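# Transfer 96-well plate from bench spot B1 to nest N1

## Task

Pick up the 96-well plate at bench spot B1 and place it in the raised nest N1 so it lies level within the nest's locating features, with its cut-off corner (well A1) at the nest corner labelled A1. Then release the plate and withdraw the grippers.

## Robot and tools

Robot and frame: two arms, left_arm and right_arm, each ending in a two-finger gripper. All poses use a single scene frame. Its origin is on the table surface midway between the arms, +x points away from the arms over the table, +z points up, and left_arm sits on the +y side. The arm names do not tell you which side of an image something appears on. Viewed from behind the arms, B1 is the bench spot to the left and N1 the raised nest to the right. The plate has one clipped corner; that corner holds well A1.

Gripper axes: the fingers extend along the gripper's own +z and close along its own y. end_effector_position is the point between the finger pads, roughly 1 cm short of the fingertips.

Row format (used by execute_actions and move): 16 numbers in one flat list covering both arms. First left_arm: x, y, z in metres, then orientation qw, qx, qy, qz (w first), then opening. Then the same eight for right_arm. Position and quaternion are absolute targets in the scene frame, not offsets. Opening is absolute, from -1 (closed) to +1 (fully open, 0.094 m). A row is rejected if its target lies over 0.6 m from that arm's most recently reported position along any gripper axis. To hold an orientation steady, repeat the same commanded quaternion every time rather than copying the drifted one from the result. An arm meant to stay put should get its last reported pose and its intended opening in every call.

execute_actions: argument actions is a list with zero or one entry; optional pictures (boolean) requests camera images. An empty list just reports the current state with pictures. An action entry has rows (1 to 15 rows) and steps (7 to 15, default 15); each step lasts 1/30 s, one row per step, and the final row repeats to fill the remaining steps. A wait entry has only steps (up to 300), counted from the previous result, so your thinking time is included. A refused call sends nothing.

move: argument target is one 16-number row as above; speed is the path's top speed in m/s, 0.002 to 0.5, default 0.25, with turning capped at twice that value in rad/s. Each gripper follows a straight line toward its target; both paths finish together, taking 0.5 to 10 s, and stop short if 10 s is not enough. Rotation takes the shorter direction. The opening is applied when the move begins. Paths ignore obstacles and the other arm. Grippers lag, wander and may exceed speed, especially with a nearly extended arm. The path begins once the robot is still, or after 3 s. The result adds a move: line giving the outcome (done, off_target, moving, held, fault) and any limits (paced = the sent pose was clipped; held = a check blocked some steps, after which the arm may jump quickly), plus each gripper's remaining distance to its target. If only one arm is named, the other finished at rest near its target.

wait: seconds from 0 to 10; nothing new is commanded. Result includes pictures.

zoom_image: camera is one of cam_head_left (672x504), cam_head_right (672x504), cam_left_wrist (504x504), cam_right_wrist (504x504); region is [x0, y0, x1, y1] in pixels with (0, 0) top-left, no larger than 504 by 504. It magnifies that camera's latest image.

finished_scene: scene is the number of the current scene. Replying without any tool call ends everything.

Control behaviour: each step, the commanded pose is clipped to within 70 mm and 16 degrees of the measured pose, and damped inverse kinematics chases it, favouring position over orientation. After an action's final step an arm only continues to its last clipped pose, so far targets need further calls. Results are captured 7 steps before an action ends; those steps then execute while you reply. Only when nothing remains pending does the result include a Hand target line per arm. Tiny commands of a few mm may produce no motion; motions often stop a centimetre or more off, usually low, and printed positions get less accurate at long reach. Elbows cannot fully straighten. Joint limits (rad, base to gripper): waist -2.880 to 2.880, shoulder 0.000 to 3.142, elbow 0.000 to 3.019, wrist pitch -1.693 to 1.571, wrist yaw -1.571 to 1.571, wrist roll -2.094 to 2.094.

Result lines: the state line shows each arm's position and quaternion. grip_measured is the measured finger opening on the command scale; the last value in Joint positions is that opening in metres. Readings may be off by about 1 mm per gripper, consistently. 'pose unreachable' means a clearance check altered or stopped that arm's command; HELD marks steps not (fully) sent. FAULT lines report arm stops. MOTOR HOT appears from 85 °C; at 100 °C an OVER-TEMPERATURE FAULT drops that arm and releases its grip.

Gripping and cautions: to hold the plate, command an opening roughly 0.03 under grip_measured (smaller margins grip more gently); pads exert about 50 to 62 N, and thin parts under 2 mm get less. Carrying a load heats motors, even while you think, so keep holds short. Faster contact hits harder, and aiming further past a surface presses harder; an arm stopped by an object keeps pushing until recommanded. Lowering the plate a few mm before release is fine, but a longer drop fails. Keep the arms from striking or pressing each other, and never knock anything off the table. Loose objects may occasionally get nudged by outside pushes, so verify the plate's position with the cameras.

Each tool is called after ">>>" in YAML: its name, and indented under it one key for each argument.

## Session

>>> execute_actions:
  actions: []

Scene clock: 0.00 s of 13200.00 s.
left_arm: end_effector_position=(+0.3471, +0.7080, +0.1351) grip_measured=+1.000 end_effector_quat_wxyz=(-0.093, +0.583, -0.657, +0.470) | right_arm: end_effector_position=(+0.2902, -0.0770, +0.1693) grip_measured=+1.000 end_effector_quat_wxyz=(+0.093, -0.449, +0.672, +0.581)
Joint positions: left_arm=[ 1.083  1.902  1.453 -1.295  0.989 -0.324  0.094] | right_arm=[ 0.411  1.458  0.848 -1.024 -1.258 -0.814  0.094]
Joint velocities: left_arm=[-0.015 -0.005  0.002  0.007 -0.022 -0.066  0.   ] | right_arm=[-0.005 -0.015  0.012  0.012 -0.095 -0.007  0.   ]
Motor temperatures (°C, as the motors report them): left_arm=[23 23 24 23 24 23] | right_arm=[25 22 24 26 23 23]
Hand target (left_arm): +0.350, +0.713, +0.136; +0.097, -0.581, +0.658, -0.468
Hand target (right_arm): +0.298, -0.074, +0.178; +0.105, -0.456, +0.667, +0.579

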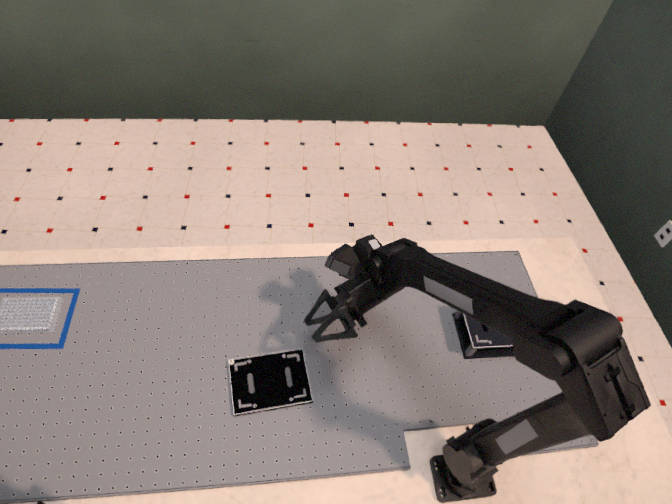

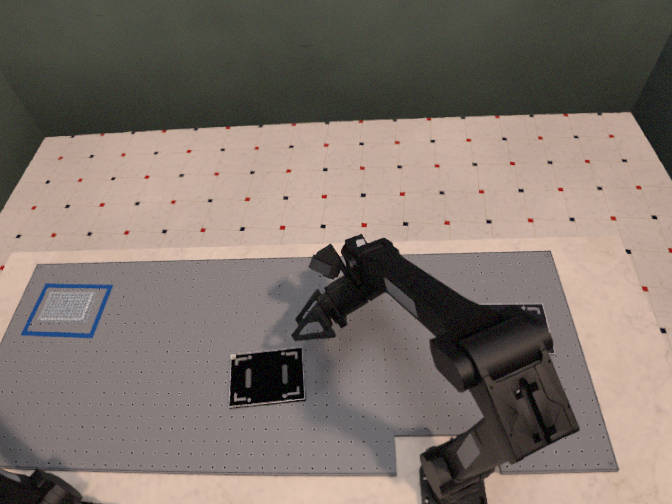

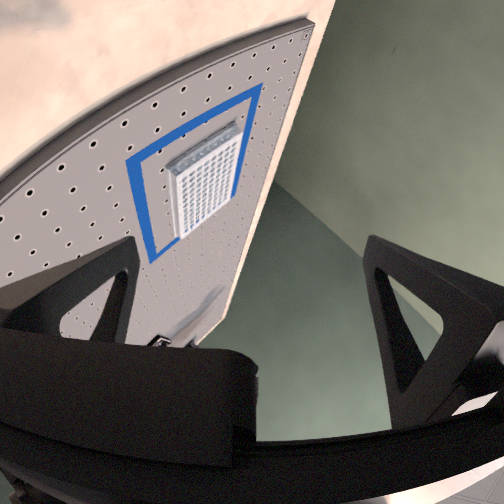

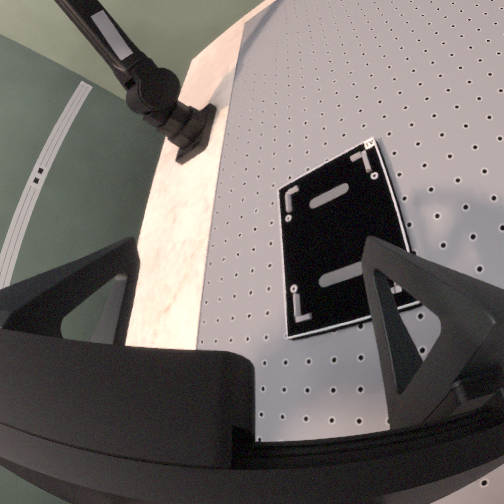

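>>> move:
  target: [0.36,0.52,0.2,0,-0.707,0.707,0,1,0.3,-0.33,0.26,0,0.707,0.707,0,1]
  speed: 0.35

Scene clock: 4.87 s of 13200.00 s.
left_arm: end_effector_position=(+0.3451, +0.5184, +0.1814) grip_measured=+1.000 end_effector_quat_wxyz=(+0.022, +0.703, -0.711, -0.007) | right_arm: end_effector_position=(+0.2881, -0.3271, +0.2313) grip_measured=+1.000 end_effector_quat_wxyz=(-0.016, +0.699, +0.715, -0.016)
Joint positions: left_arm=[ 0.499  1.522  1.298 -1.392  0.001 -1.11   0.094] | right_arm=[ 0.152  1.038  1.001 -1.578 -0.007  1.698  0.094]
Joint velocities: left_arm=[ 0.005 -0.005 -0.007 -0.017  0.007 -0.037  0.   ] | right_arm=[-0.005 -0.015 -0.002 -0.007 -0.022  0.051  0.   ]
Motor temperatures (°C, as the motors report them): left_arm=[23 24 25 23 24 23] | right_arm=[25 22 25 26 23 23]
Hand target (left_arm): +0.358, +0.523, +0.202; +0.003, +0.705, -0.709, -0.002
Hand target (right_arm): +0.301, -0.327, +0.256; -0.001, +0.707, +0.707, +0.003
Off the commanded pose (left_arm): 0.024 m, 3 deg.
Off the commanded pose (right_arm): 0.031 m, 3 deg.
Kept back: nothing.
move: off_target (left_arm, right_arm)

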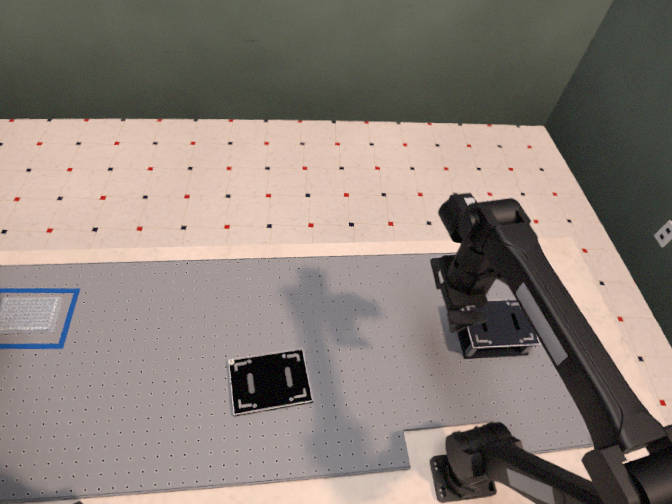

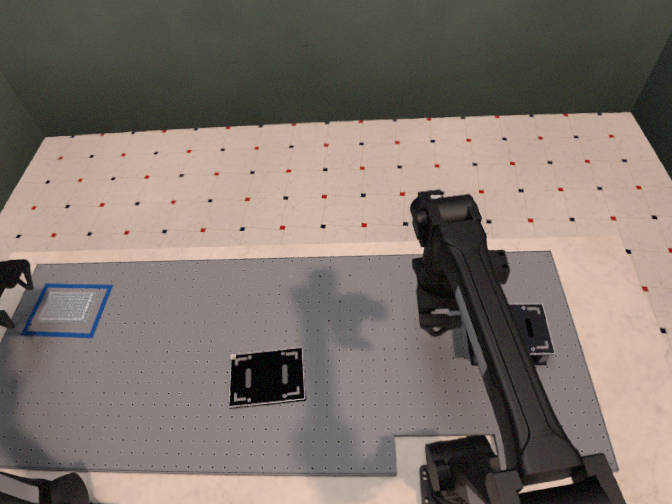

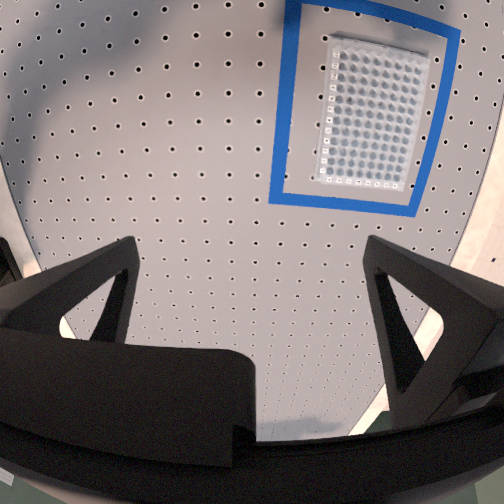

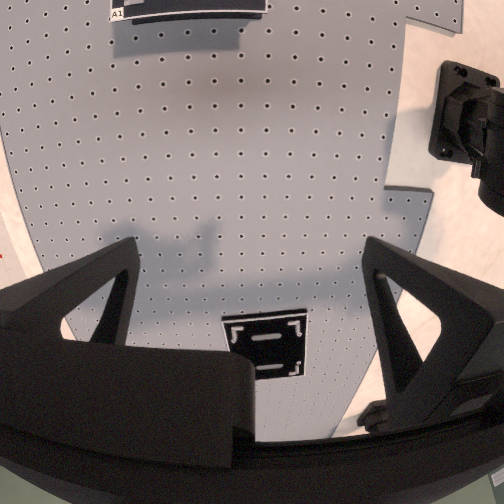

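>>> move:
  target: [0.47,0.555,0.12,0,-0.682,0.731,0,1,0.34,-0.43,0.22,0,0.707,0.707,0,1]
  speed: 0.3

Scene clock: 6.47 s of 13200.00 s.
left_arm: end_effector_position=(+0.4502, +0.5472, +0.1018) grip_measured=+1.000 end_effector_quat_wxyz=(+0.027, +0.687, -0.727, -0.009) | right_arm: end_effector_position=(+0.3200, -0.4239, +0.1975) grip_measured=+1.000 end_effector_quat_wxyz=(-0.032, +0.713, +0.700, -0.020)
Joint positions: left_arm=[ 0.462  1.857  1.517 -1.288  0.001 -1.101  0.094] | right_arm=[-0.195  1.166  1.001 -1.481 -0.002  1.393  0.094]
Joint velocities: left_arm=[-0.015 -0.015 -0.017 -0.007 -0.007 -0.007  0.   ] | right_arm=[-0.024 -0.005  0.002  0.002 -0.022 -0.081  0.   ]
Motor temperatures (°C, as the motors report them): left_arm=[23 24 26 23 24 23] | right_arm=[25 22 26 26 23 23]
Hand target (left_arm): +0.469, +0.553, +0.120; -0.001, +0.682, -0.731, -0.000
Hand target (right_arm): +0.340, -0.427, +0.220; +0.000, +0.707, +0.707, +0.003
Off the commanded pose (left_arm): 0.028 m, 3 deg.
Off the commanded pose (right_arm): 0.031 m, 4 deg.
Kept back: nothing.
move: off_target (left_arm, right_arm)

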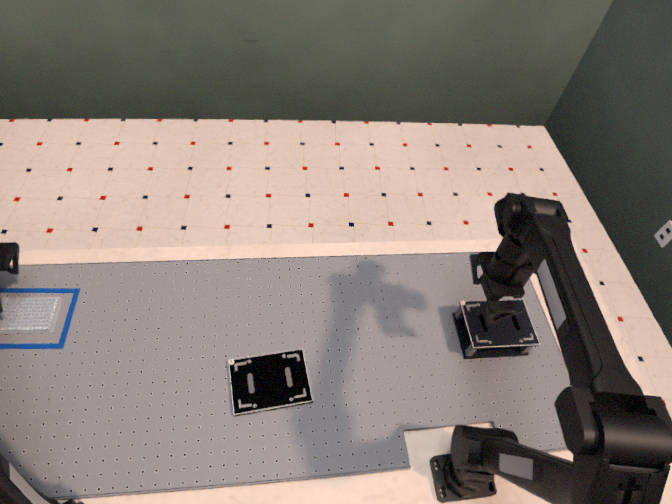

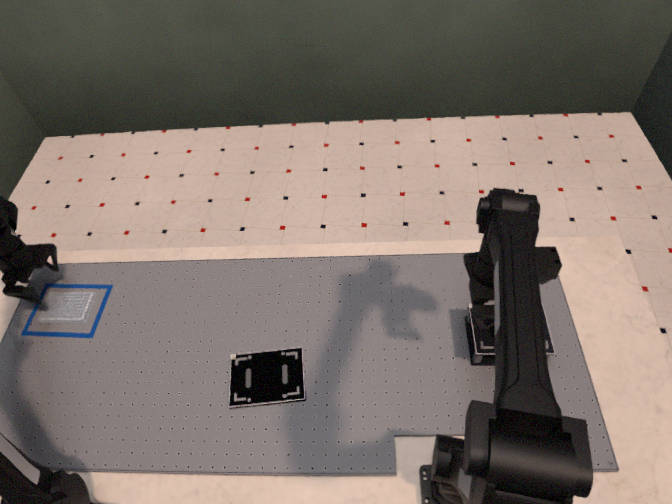

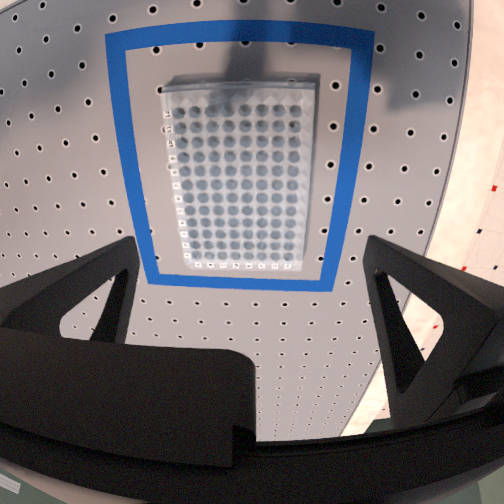

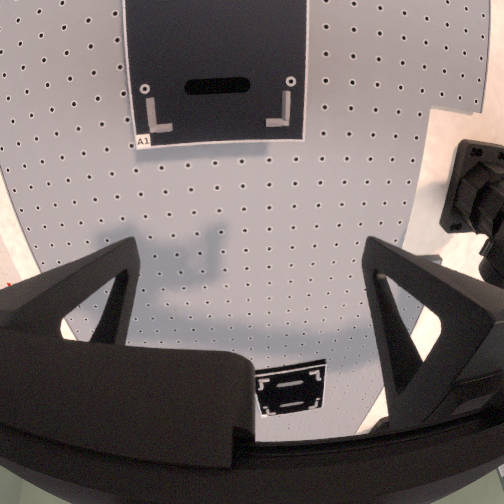

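>>> move:
  target: [0.455,0.55,0.055,0,-0.704,0.71,0,1,0.33,-0.3,0.2,0,0.2,0.98,0,1]
  speed: 0.2

Scene clock: 10.13 s of 13200.00 s.
left_arm: end_effector_position=(+0.4553, +0.5495, +0.0709) grip_measured=+1.000 end_effector_quat_wxyz=(-0.007, +0.701, -0.713, +0.004) | right_arm: end_effector_position=(+0.3248, -0.3046, +0.1989) grip_measured=+1.000 end_effector_quat_wxyz=(-0.011, +0.210, +0.978, -0.007)
Joint positions: left_arm=[ 0.462  1.857  1.431 -1.129  0.001 -1.142  0.094] | right_arm=[ 0.214  1.148  0.992 -1.443  0.004  0.636  0.094]
Joint velocities: left_arm=[ 0.005 -0.015  0.002  0.007 -0.081 -0.037  0.   ] | right_arm=[ 0.005 -0.015 -0.017 -0.022 -0.066  0.007  0.   ]
Motor temperatures (°C, as the motors report them): left_arm=[23 24 26 23 24 23] | right_arm=[25 22 26 26 23 23]
Hand target (left_arm): +0.454, +0.549, +0.056; -0.000, +0.704, -0.710, -0.000
Hand target (right_arm): +0.328, -0.303, +0.200; -0.002, +0.200, +0.980, -0.003
Off the commanded pose (left_arm): 0.016 m, 1 deg.
Off the commanded pose (right_arm): 0.007 m, 2 deg.
Kept back: nothing.
move: off_target (left_arm)

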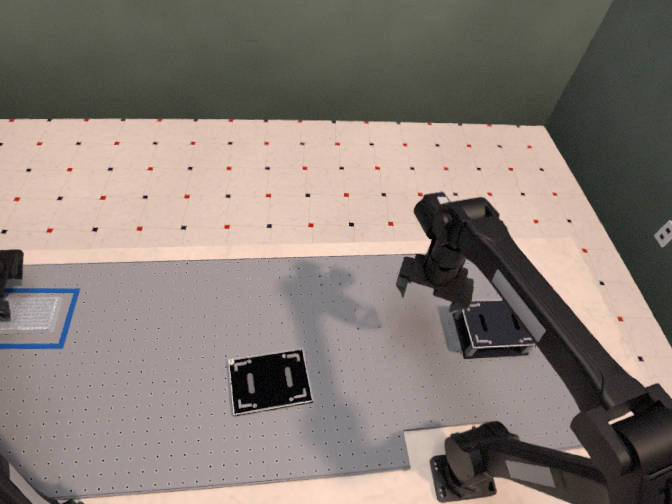

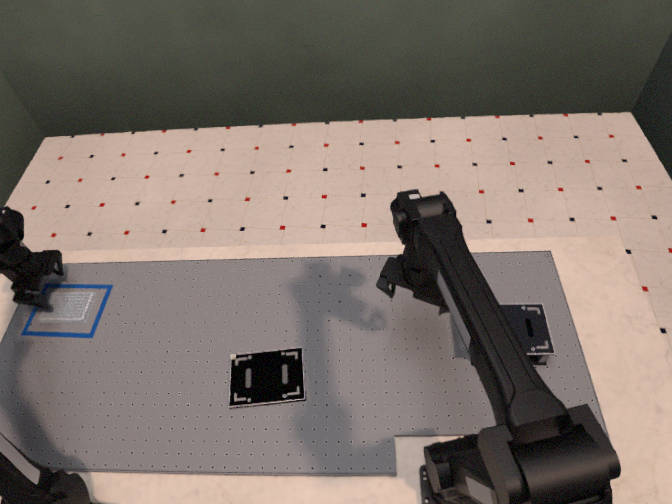

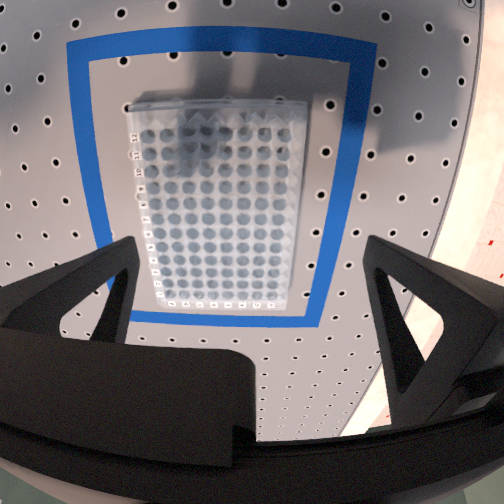

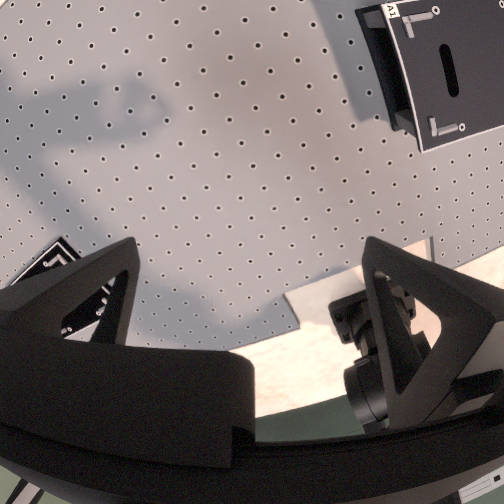

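>>> move:
  target: [0.439,0.538,0.032,0,-0.704,0.71,0,1,0.33,-0.3,0.2,0,0.2,0.98,0,1]
  speed: 0.1

Scene clock: 11.13 s of 13200.00 s.
left_arm: end_effector_position=(+0.4359, +0.5410, +0.0392) grip_measured=+1.000 end_effector_quat_wxyz=(+0.001, +0.704, -0.710, +0.000) | right_arm: end_effector_position=(+0.3259, -0.3033, +0.1988) grip_measured=+1.000 end_effector_quat_wxyz=(-0.009, +0.208, +0.978, -0.005)
Joint positions: left_arm=[ 0.462  1.855  1.335 -1.052  0.001 -1.149  0.094] | right_arm=[ 0.216  1.148  0.992 -1.437  0.002  0.634  0.094]
Joint velocities: left_arm=[-0.005 -0.005 -0.012 -0.002  0.022  0.037  0.   ] | right_arm=[-0.005 -0.005  0.002  0.007  0.051 -0.11   0.   ]
Motor temperatures (°C, as the motors report them): left_arm=[23 24 26 23 24 23] | right_arm=[25 22 26 26 23 23]
Hand target (left_arm): +0.438, +0.538, +0.033; +0.000, +0.704, -0.710, +0.000
Hand target (right_arm): +0.330, -0.300, +0.200; -0.000, +0.200, +0.980, -0.000
Off the commanded pose (left_arm): 0.008 m, 0 deg.
Off the commanded pose (right_arm): 0.005 m, 2 deg.
Kept back: nothing.
move: done

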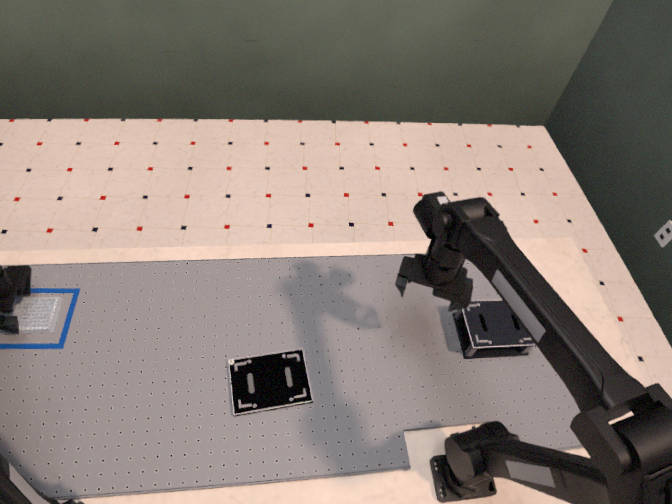

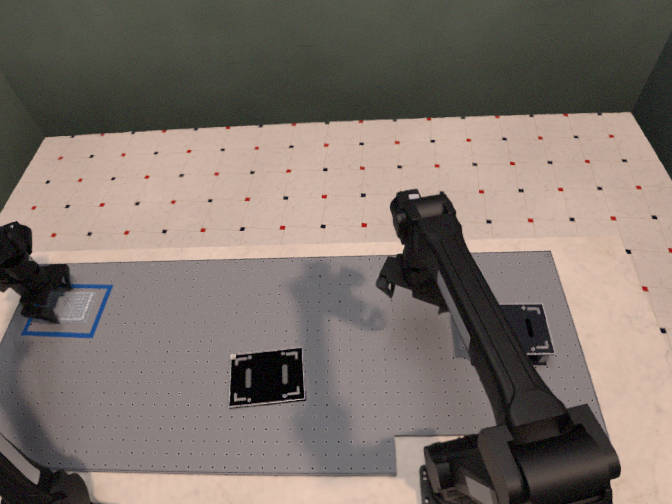

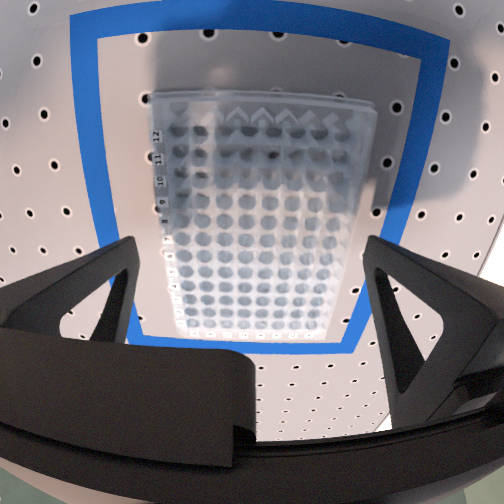

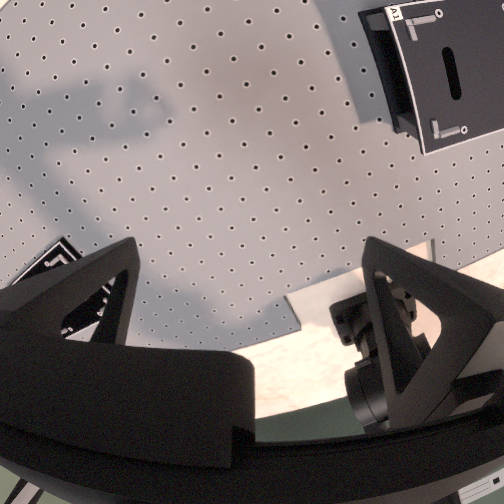

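>>> move:
  target: [0.448,0.522,0.012,0,-0.685,0.729,0,1,0.33,-0.3,0.2,0,0.2,0.98,0,1]
  speed: 0.06

Scene clock: 12.23 s of 13200.00 s.
left_arm: end_effector_position=(+0.4486, +0.5271, +0.0323) grip_measured=+1.000 end_effector_quat_wxyz=(-0.011, +0.690, -0.724, +0.003) | right_arm: end_effector_position=(+0.3259, -0.3033, +0.1988) grip_measured=+1.000 end_effector_quat_wxyz=(-0.009, +0.208, +0.978, -0.005)
Joint positions: left_arm=[ 0.427  1.865  1.329 -1.012 -0.004 -1.144  0.094] | right_arm=[ 0.216  1.148  0.992 -1.437  0.002  0.634  0.094]
Joint velocities: left_arm=[-0.015 -0.024 -0.012  0.007 -0.051 -0.037  0.   ] | right_arm=[-0.005 -0.005 -0.012 -0.002  0.007 -0.022  0.   ]
Motor temperatures (°C, as the motors report them): left_arm=[23 24 26 23 24 23] | right_arm=[25 22 26 26 23 23]
Hand target (left_arm): +0.447, +0.522, +0.013; -0.000, +0.685, -0.729, -0.000
Hand target (right_arm): +0.330, -0.300, +0.200; -0.000, +0.200, +0.980, -0.000
Off the commanded pose (left_arm): 0.021 m, 2 deg.
Off the commanded pose (right_arm): 0.005 m, 2 deg.
Kept back: nothing.
move: off_target (left_arm)

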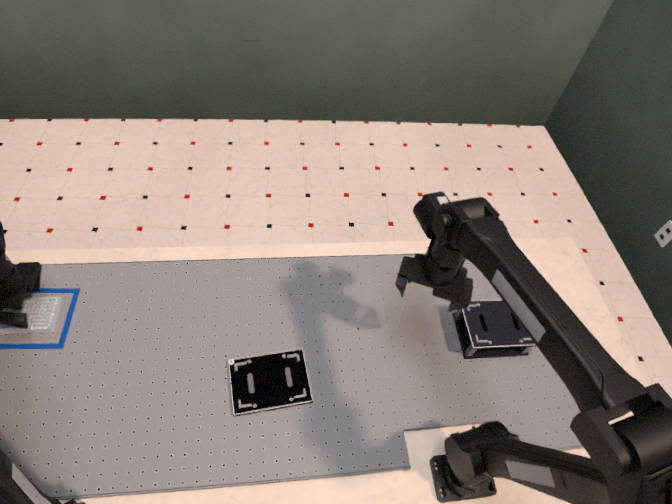

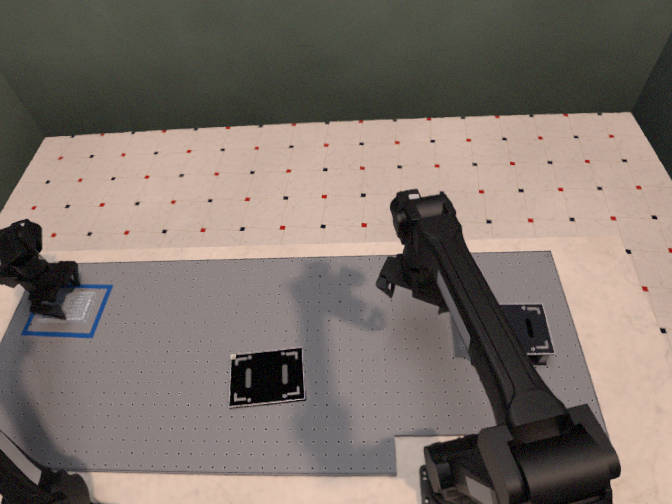

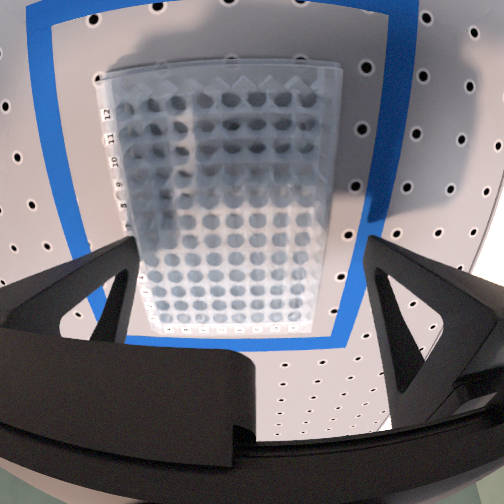

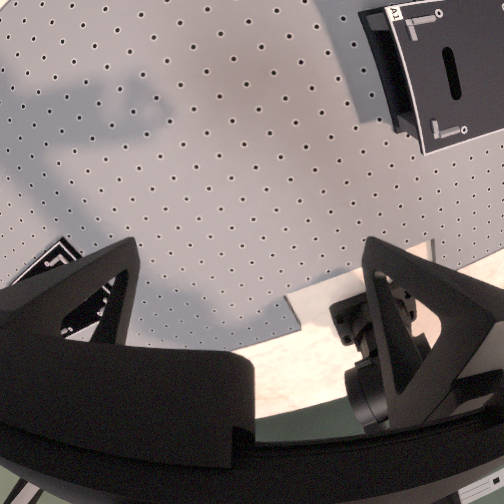

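>>> move:
  target: [0.4405,0.524,0.026,0,-0.703,0.711,0,1,0.33,-0.3,0.2,0,0.2,0.98,0,1]
  speed: 0.05

Scene clock: 13.17 s of 13200.00 s.
left_arm: end_effector_position=(+0.4482, +0.5269, +0.0329) grip_measured=+1.000 end_effector_quat_wxyz=(-0.012, +0.698, -0.716, +0.003) | right_arm: end_effector_position=(+0.3259, -0.3033, +0.1988) grip_measured=+1.000 end_effector_quat_wxyz=(-0.009, +0.208, +0.978, -0.005)
Joint positions: left_arm=[ 0.427  1.863  1.328 -1.012 -0.003 -1.167  0.094] | right_arm=[ 0.216  1.148  0.992 -1.437  0.002  0.634  0.094]
Joint velocities: left_arm=[-0.024 -0.005  0.012 -0.012  0.022 -0.051  0.   ] | right_arm=[-0.015  0.005  0.002 -0.002  0.007  0.022  0.   ]
Motor temperatures (°C, as the motors report them): left_arm=[23 24 26 23 24 23] | right_arm=[25 22 26 26 23 23]
Hand target (left_arm): +0.440, +0.524, +0.026; +0.000, +0.703, -0.711, +0.000
Hand target (right_arm): +0.330, -0.300, +0.200; -0.000, +0.200, +0.980, -0.000
Off the commanded pose (left_arm): 0.011 m, 2 deg.
Off the commanded pose (right_arm): 0.005 m, 2 deg.
Kept back: nothing.
move: off_target (left_arm)

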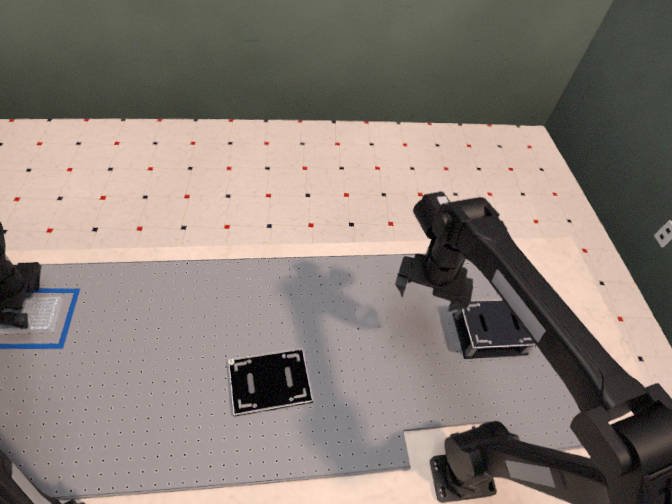

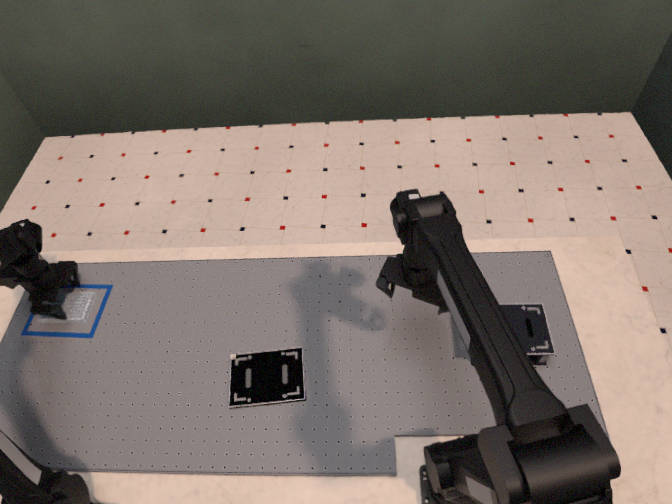

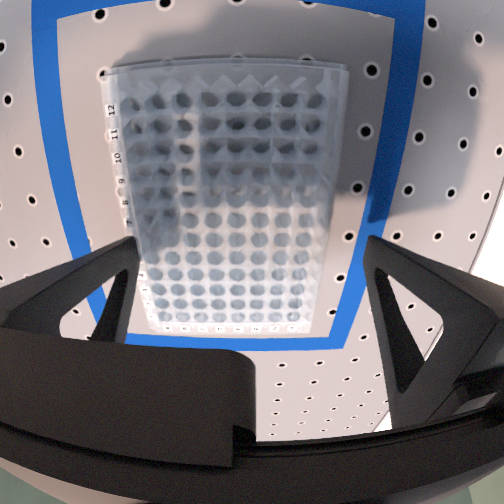

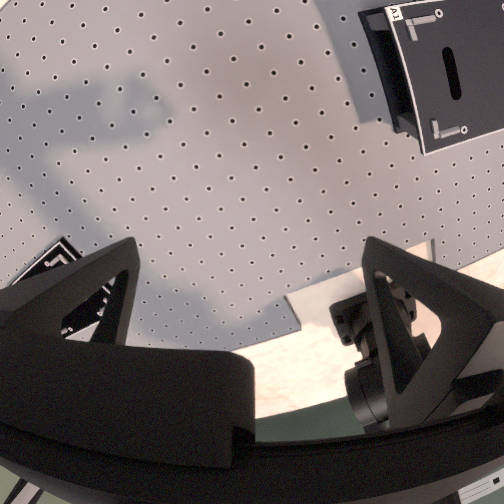

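>>> move:
  target: [0.433,0.523,0.028,0,-0.7,0.714,0,1,0.33,-0.3,0.2,0,0.2,0.98,0,1]
  speed: 0.05

Scene clock: 14.17 s of 13200.00 s.
left_arm: end_effector_position=(+0.4369, +0.5223, +0.0287) grip_measured=+1.000 end_effector_quat_wxyz=(-0.003, +0.698, -0.716, -0.000) | right_arm: end_effector_position=(+0.3259, -0.3033, +0.1988) grip_measured=+1.000 end_effector_quat_wxyz=(-0.009, +0.208, +0.978, -0.005)
Joint positions: left_arm=[ 0.427  1.852  1.298 -1.012 -0.002 -1.168  0.094] | right_arm=[ 0.216  1.148  0.992 -1.437  0.002  0.634  0.094]
Joint velocities: left_arm=[-0.015 -0.015 -0.007  0.017 -0.081  0.037  0.   ] | right_arm=[-0.024 -0.005 -0.007 -0.002  0.022  0.037  0.   ]
Motor temperatures (°C, as the motors report them): left_arm=[23 24 26 23 24 23] | right_arm=[25 22 26 26 23 23]
Hand target (left_arm): +0.433, +0.523, +0.028; +0.000, +0.700, -0.714, +0.000
Hand target (right_arm): +0.330, -0.300, +0.200; -0.000, +0.200, +0.980, -0.000
Off the commanded pose (left_arm): 0.004 m, 0 deg.
Off the commanded pose (right_arm): 0.005 m, 2 deg.
Kept back: nothing.
move: done

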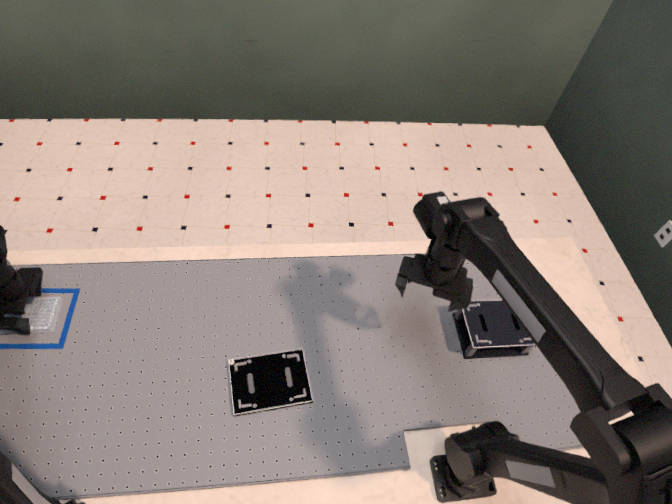

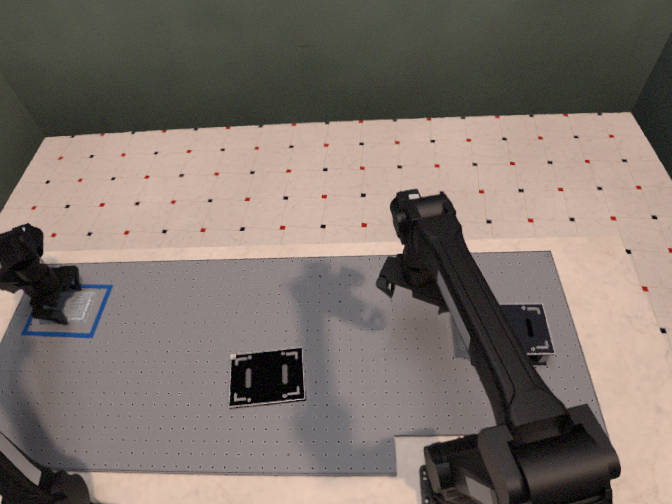

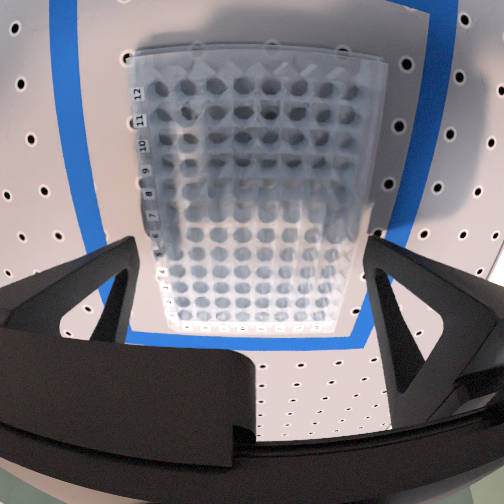

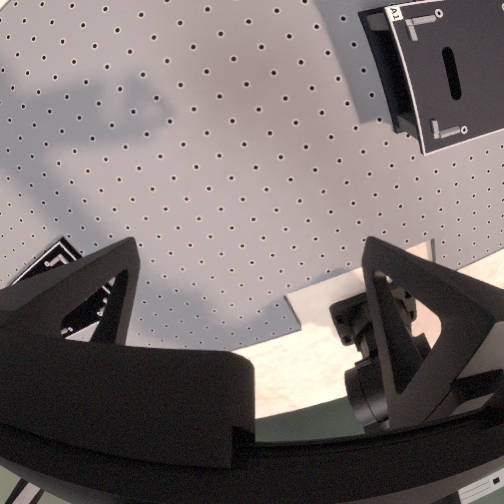

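>>> move:
  target: [0.436,0.523,0.003,0,-0.695,0.719,0,1,0.33,-0.3,0.2,0,0.2,0.98,0,1]
  speed: 0.04

Scene clock: 15.37 s of 13200.00 s.
left_arm: end_effector_position=(+0.4385, +0.5229, +0.0181) grip_measured=+1.000 end_effector_quat_wxyz=(-0.008, +0.697, -0.717, +0.002) | right_arm: end_effector_position=(+0.3259, -0.3033, +0.1988) grip_measured=+1.000 end_effector_quat_wxyz=(-0.009, +0.208, +0.978, -0.005)
Joint positions: left_arm=[ 0.427  1.864  1.284 -0.974 -0.002 -1.164  0.094] | right_arm=[ 0.216  1.148  0.992 -1.437  0.002  0.634  0.094]
Joint velocities: left_arm=[ 0.005 -0.015  0.012 -0.007 -0.037  0.066  0.   ] | right_arm=[ 0.005 -0.005 -0.012  0.002 -0.081  0.066  0.   ]
Motor temperatures (°C, as the motors report them): left_arm=[23 24 26 23 24 23] | right_arm=[25 22 26 26 23 23]
Hand target (left_arm): +0.435, +0.523, +0.003; +0.000, +0.695, -0.719, +0.000
Hand target (right_arm): +0.330, -0.300, +0.200; -0.000, +0.200, +0.980, -0.000
Off the commanded pose (left_arm): 0.015 m, 1 deg.
Off the commanded pose (right_arm): 0.005 m, 2 deg.
Kept back: nothing.
move: off_target (left_arm)

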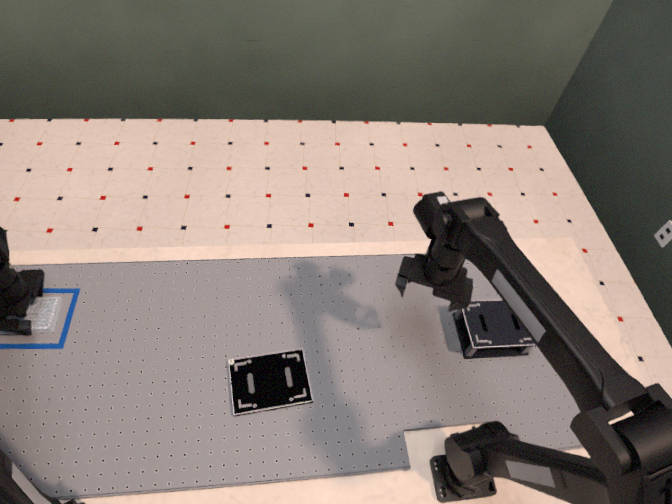

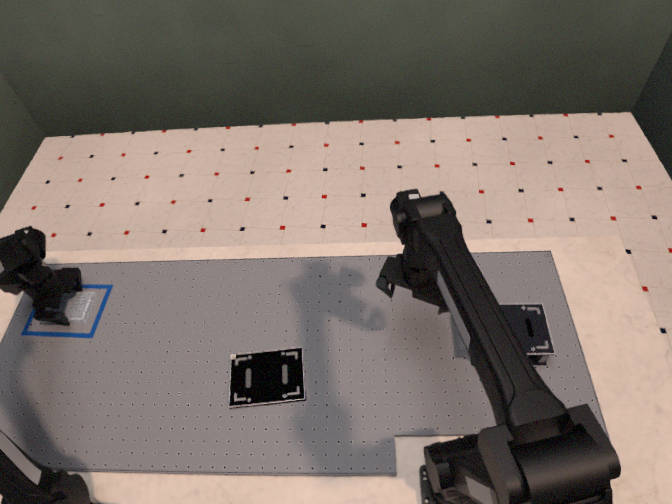

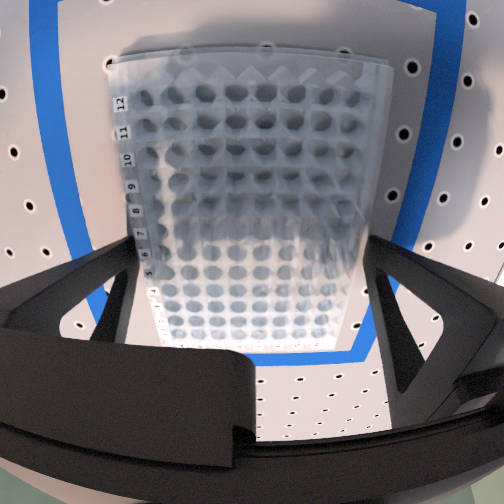

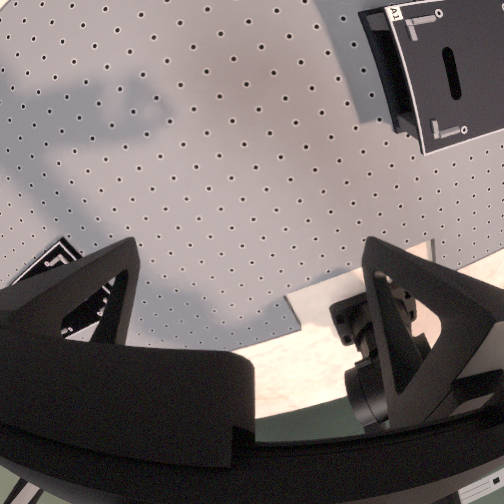

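>>> move:
  target: [0.436,0.523,0.003,0,-0.695,0.719,0,0.7,0.33,-0.3,0.2,0,0.2,0.98,0,1]
  speed: 0.04

Scene clock: 16.30 s of 13200.00 s.
left_arm: end_effector_position=(+0.4385, +0.5229, +0.0183) grip_measured=+0.763 end_effector_quat_wxyz=(-0.008, +0.697, -0.717, +0.002) | right_arm: end_effector_position=(+0.3259, -0.3033, +0.1988) grip_measured=+1.000 end_effector_quat_wxyz=(-0.009, +0.208, +0.978, -0.005)
Joint positions: left_arm=[ 0.427  1.864  1.284 -0.974 -0.002 -1.164  0.083] | right_arm=[ 0.216  1.148  0.992 -1.437  0.002  0.634  0.094]
Joint velocities: left_arm=[ 0.005  0.005 -0.017  0.012 -0.037 -0.022  0.001] | right_arm=[ 0.005 -0.005 -0.012 -0.002 -0.081 -0.051  0.   ]
Motor temperatures (°C, as the motors report them): left_arm=[23 24 26 23 24 23] | right_arm=[25 22 26 26 23 23]
Hand target (left_arm): +0.435, +0.523, +0.004; +0.000, +0.695, -0.719, +0.000
Hand target (right_arm): +0.330, -0.300, +0.200; -0.000, +0.200, +0.980, -0.000
Off the commanded pose (left_arm): 0.016 m, 1 deg.
Off the commanded pose (right_arm): 0.005 m, 2 deg.
Kept back: nothing.
move: off_target (left_arm)

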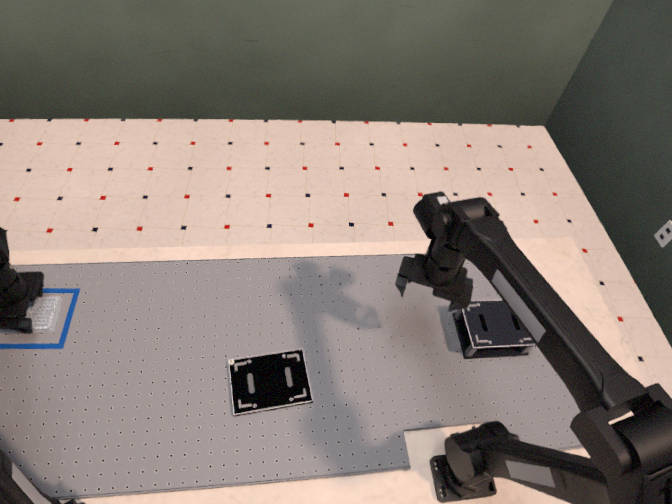

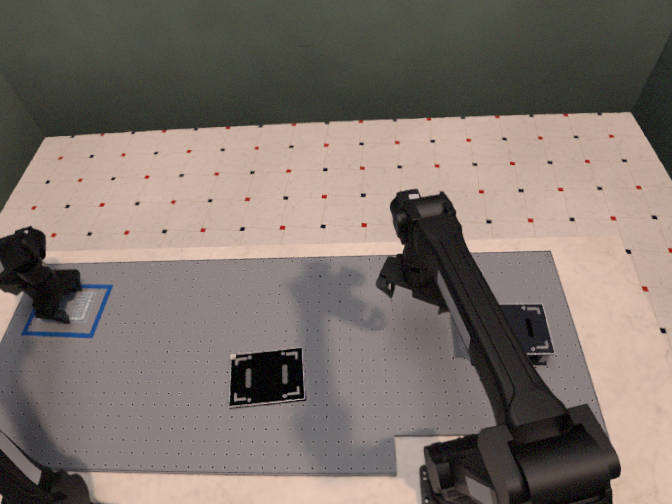

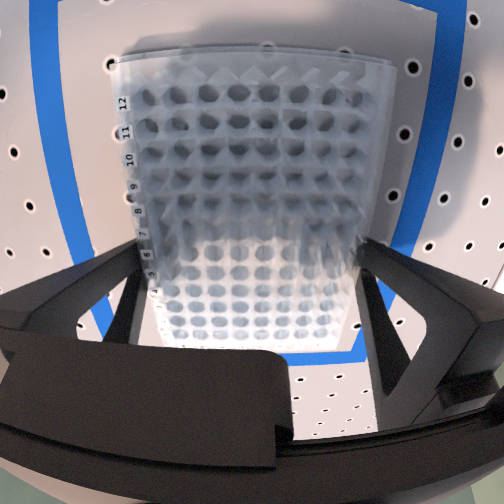

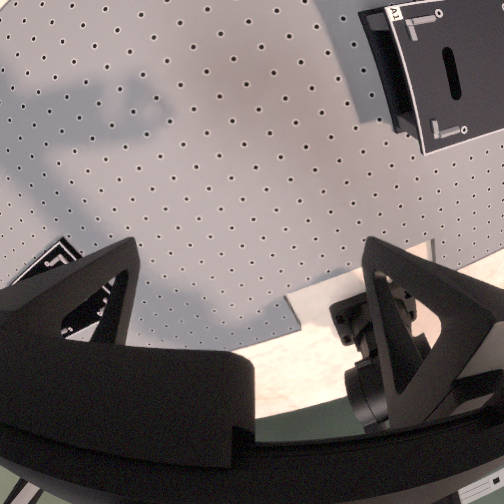

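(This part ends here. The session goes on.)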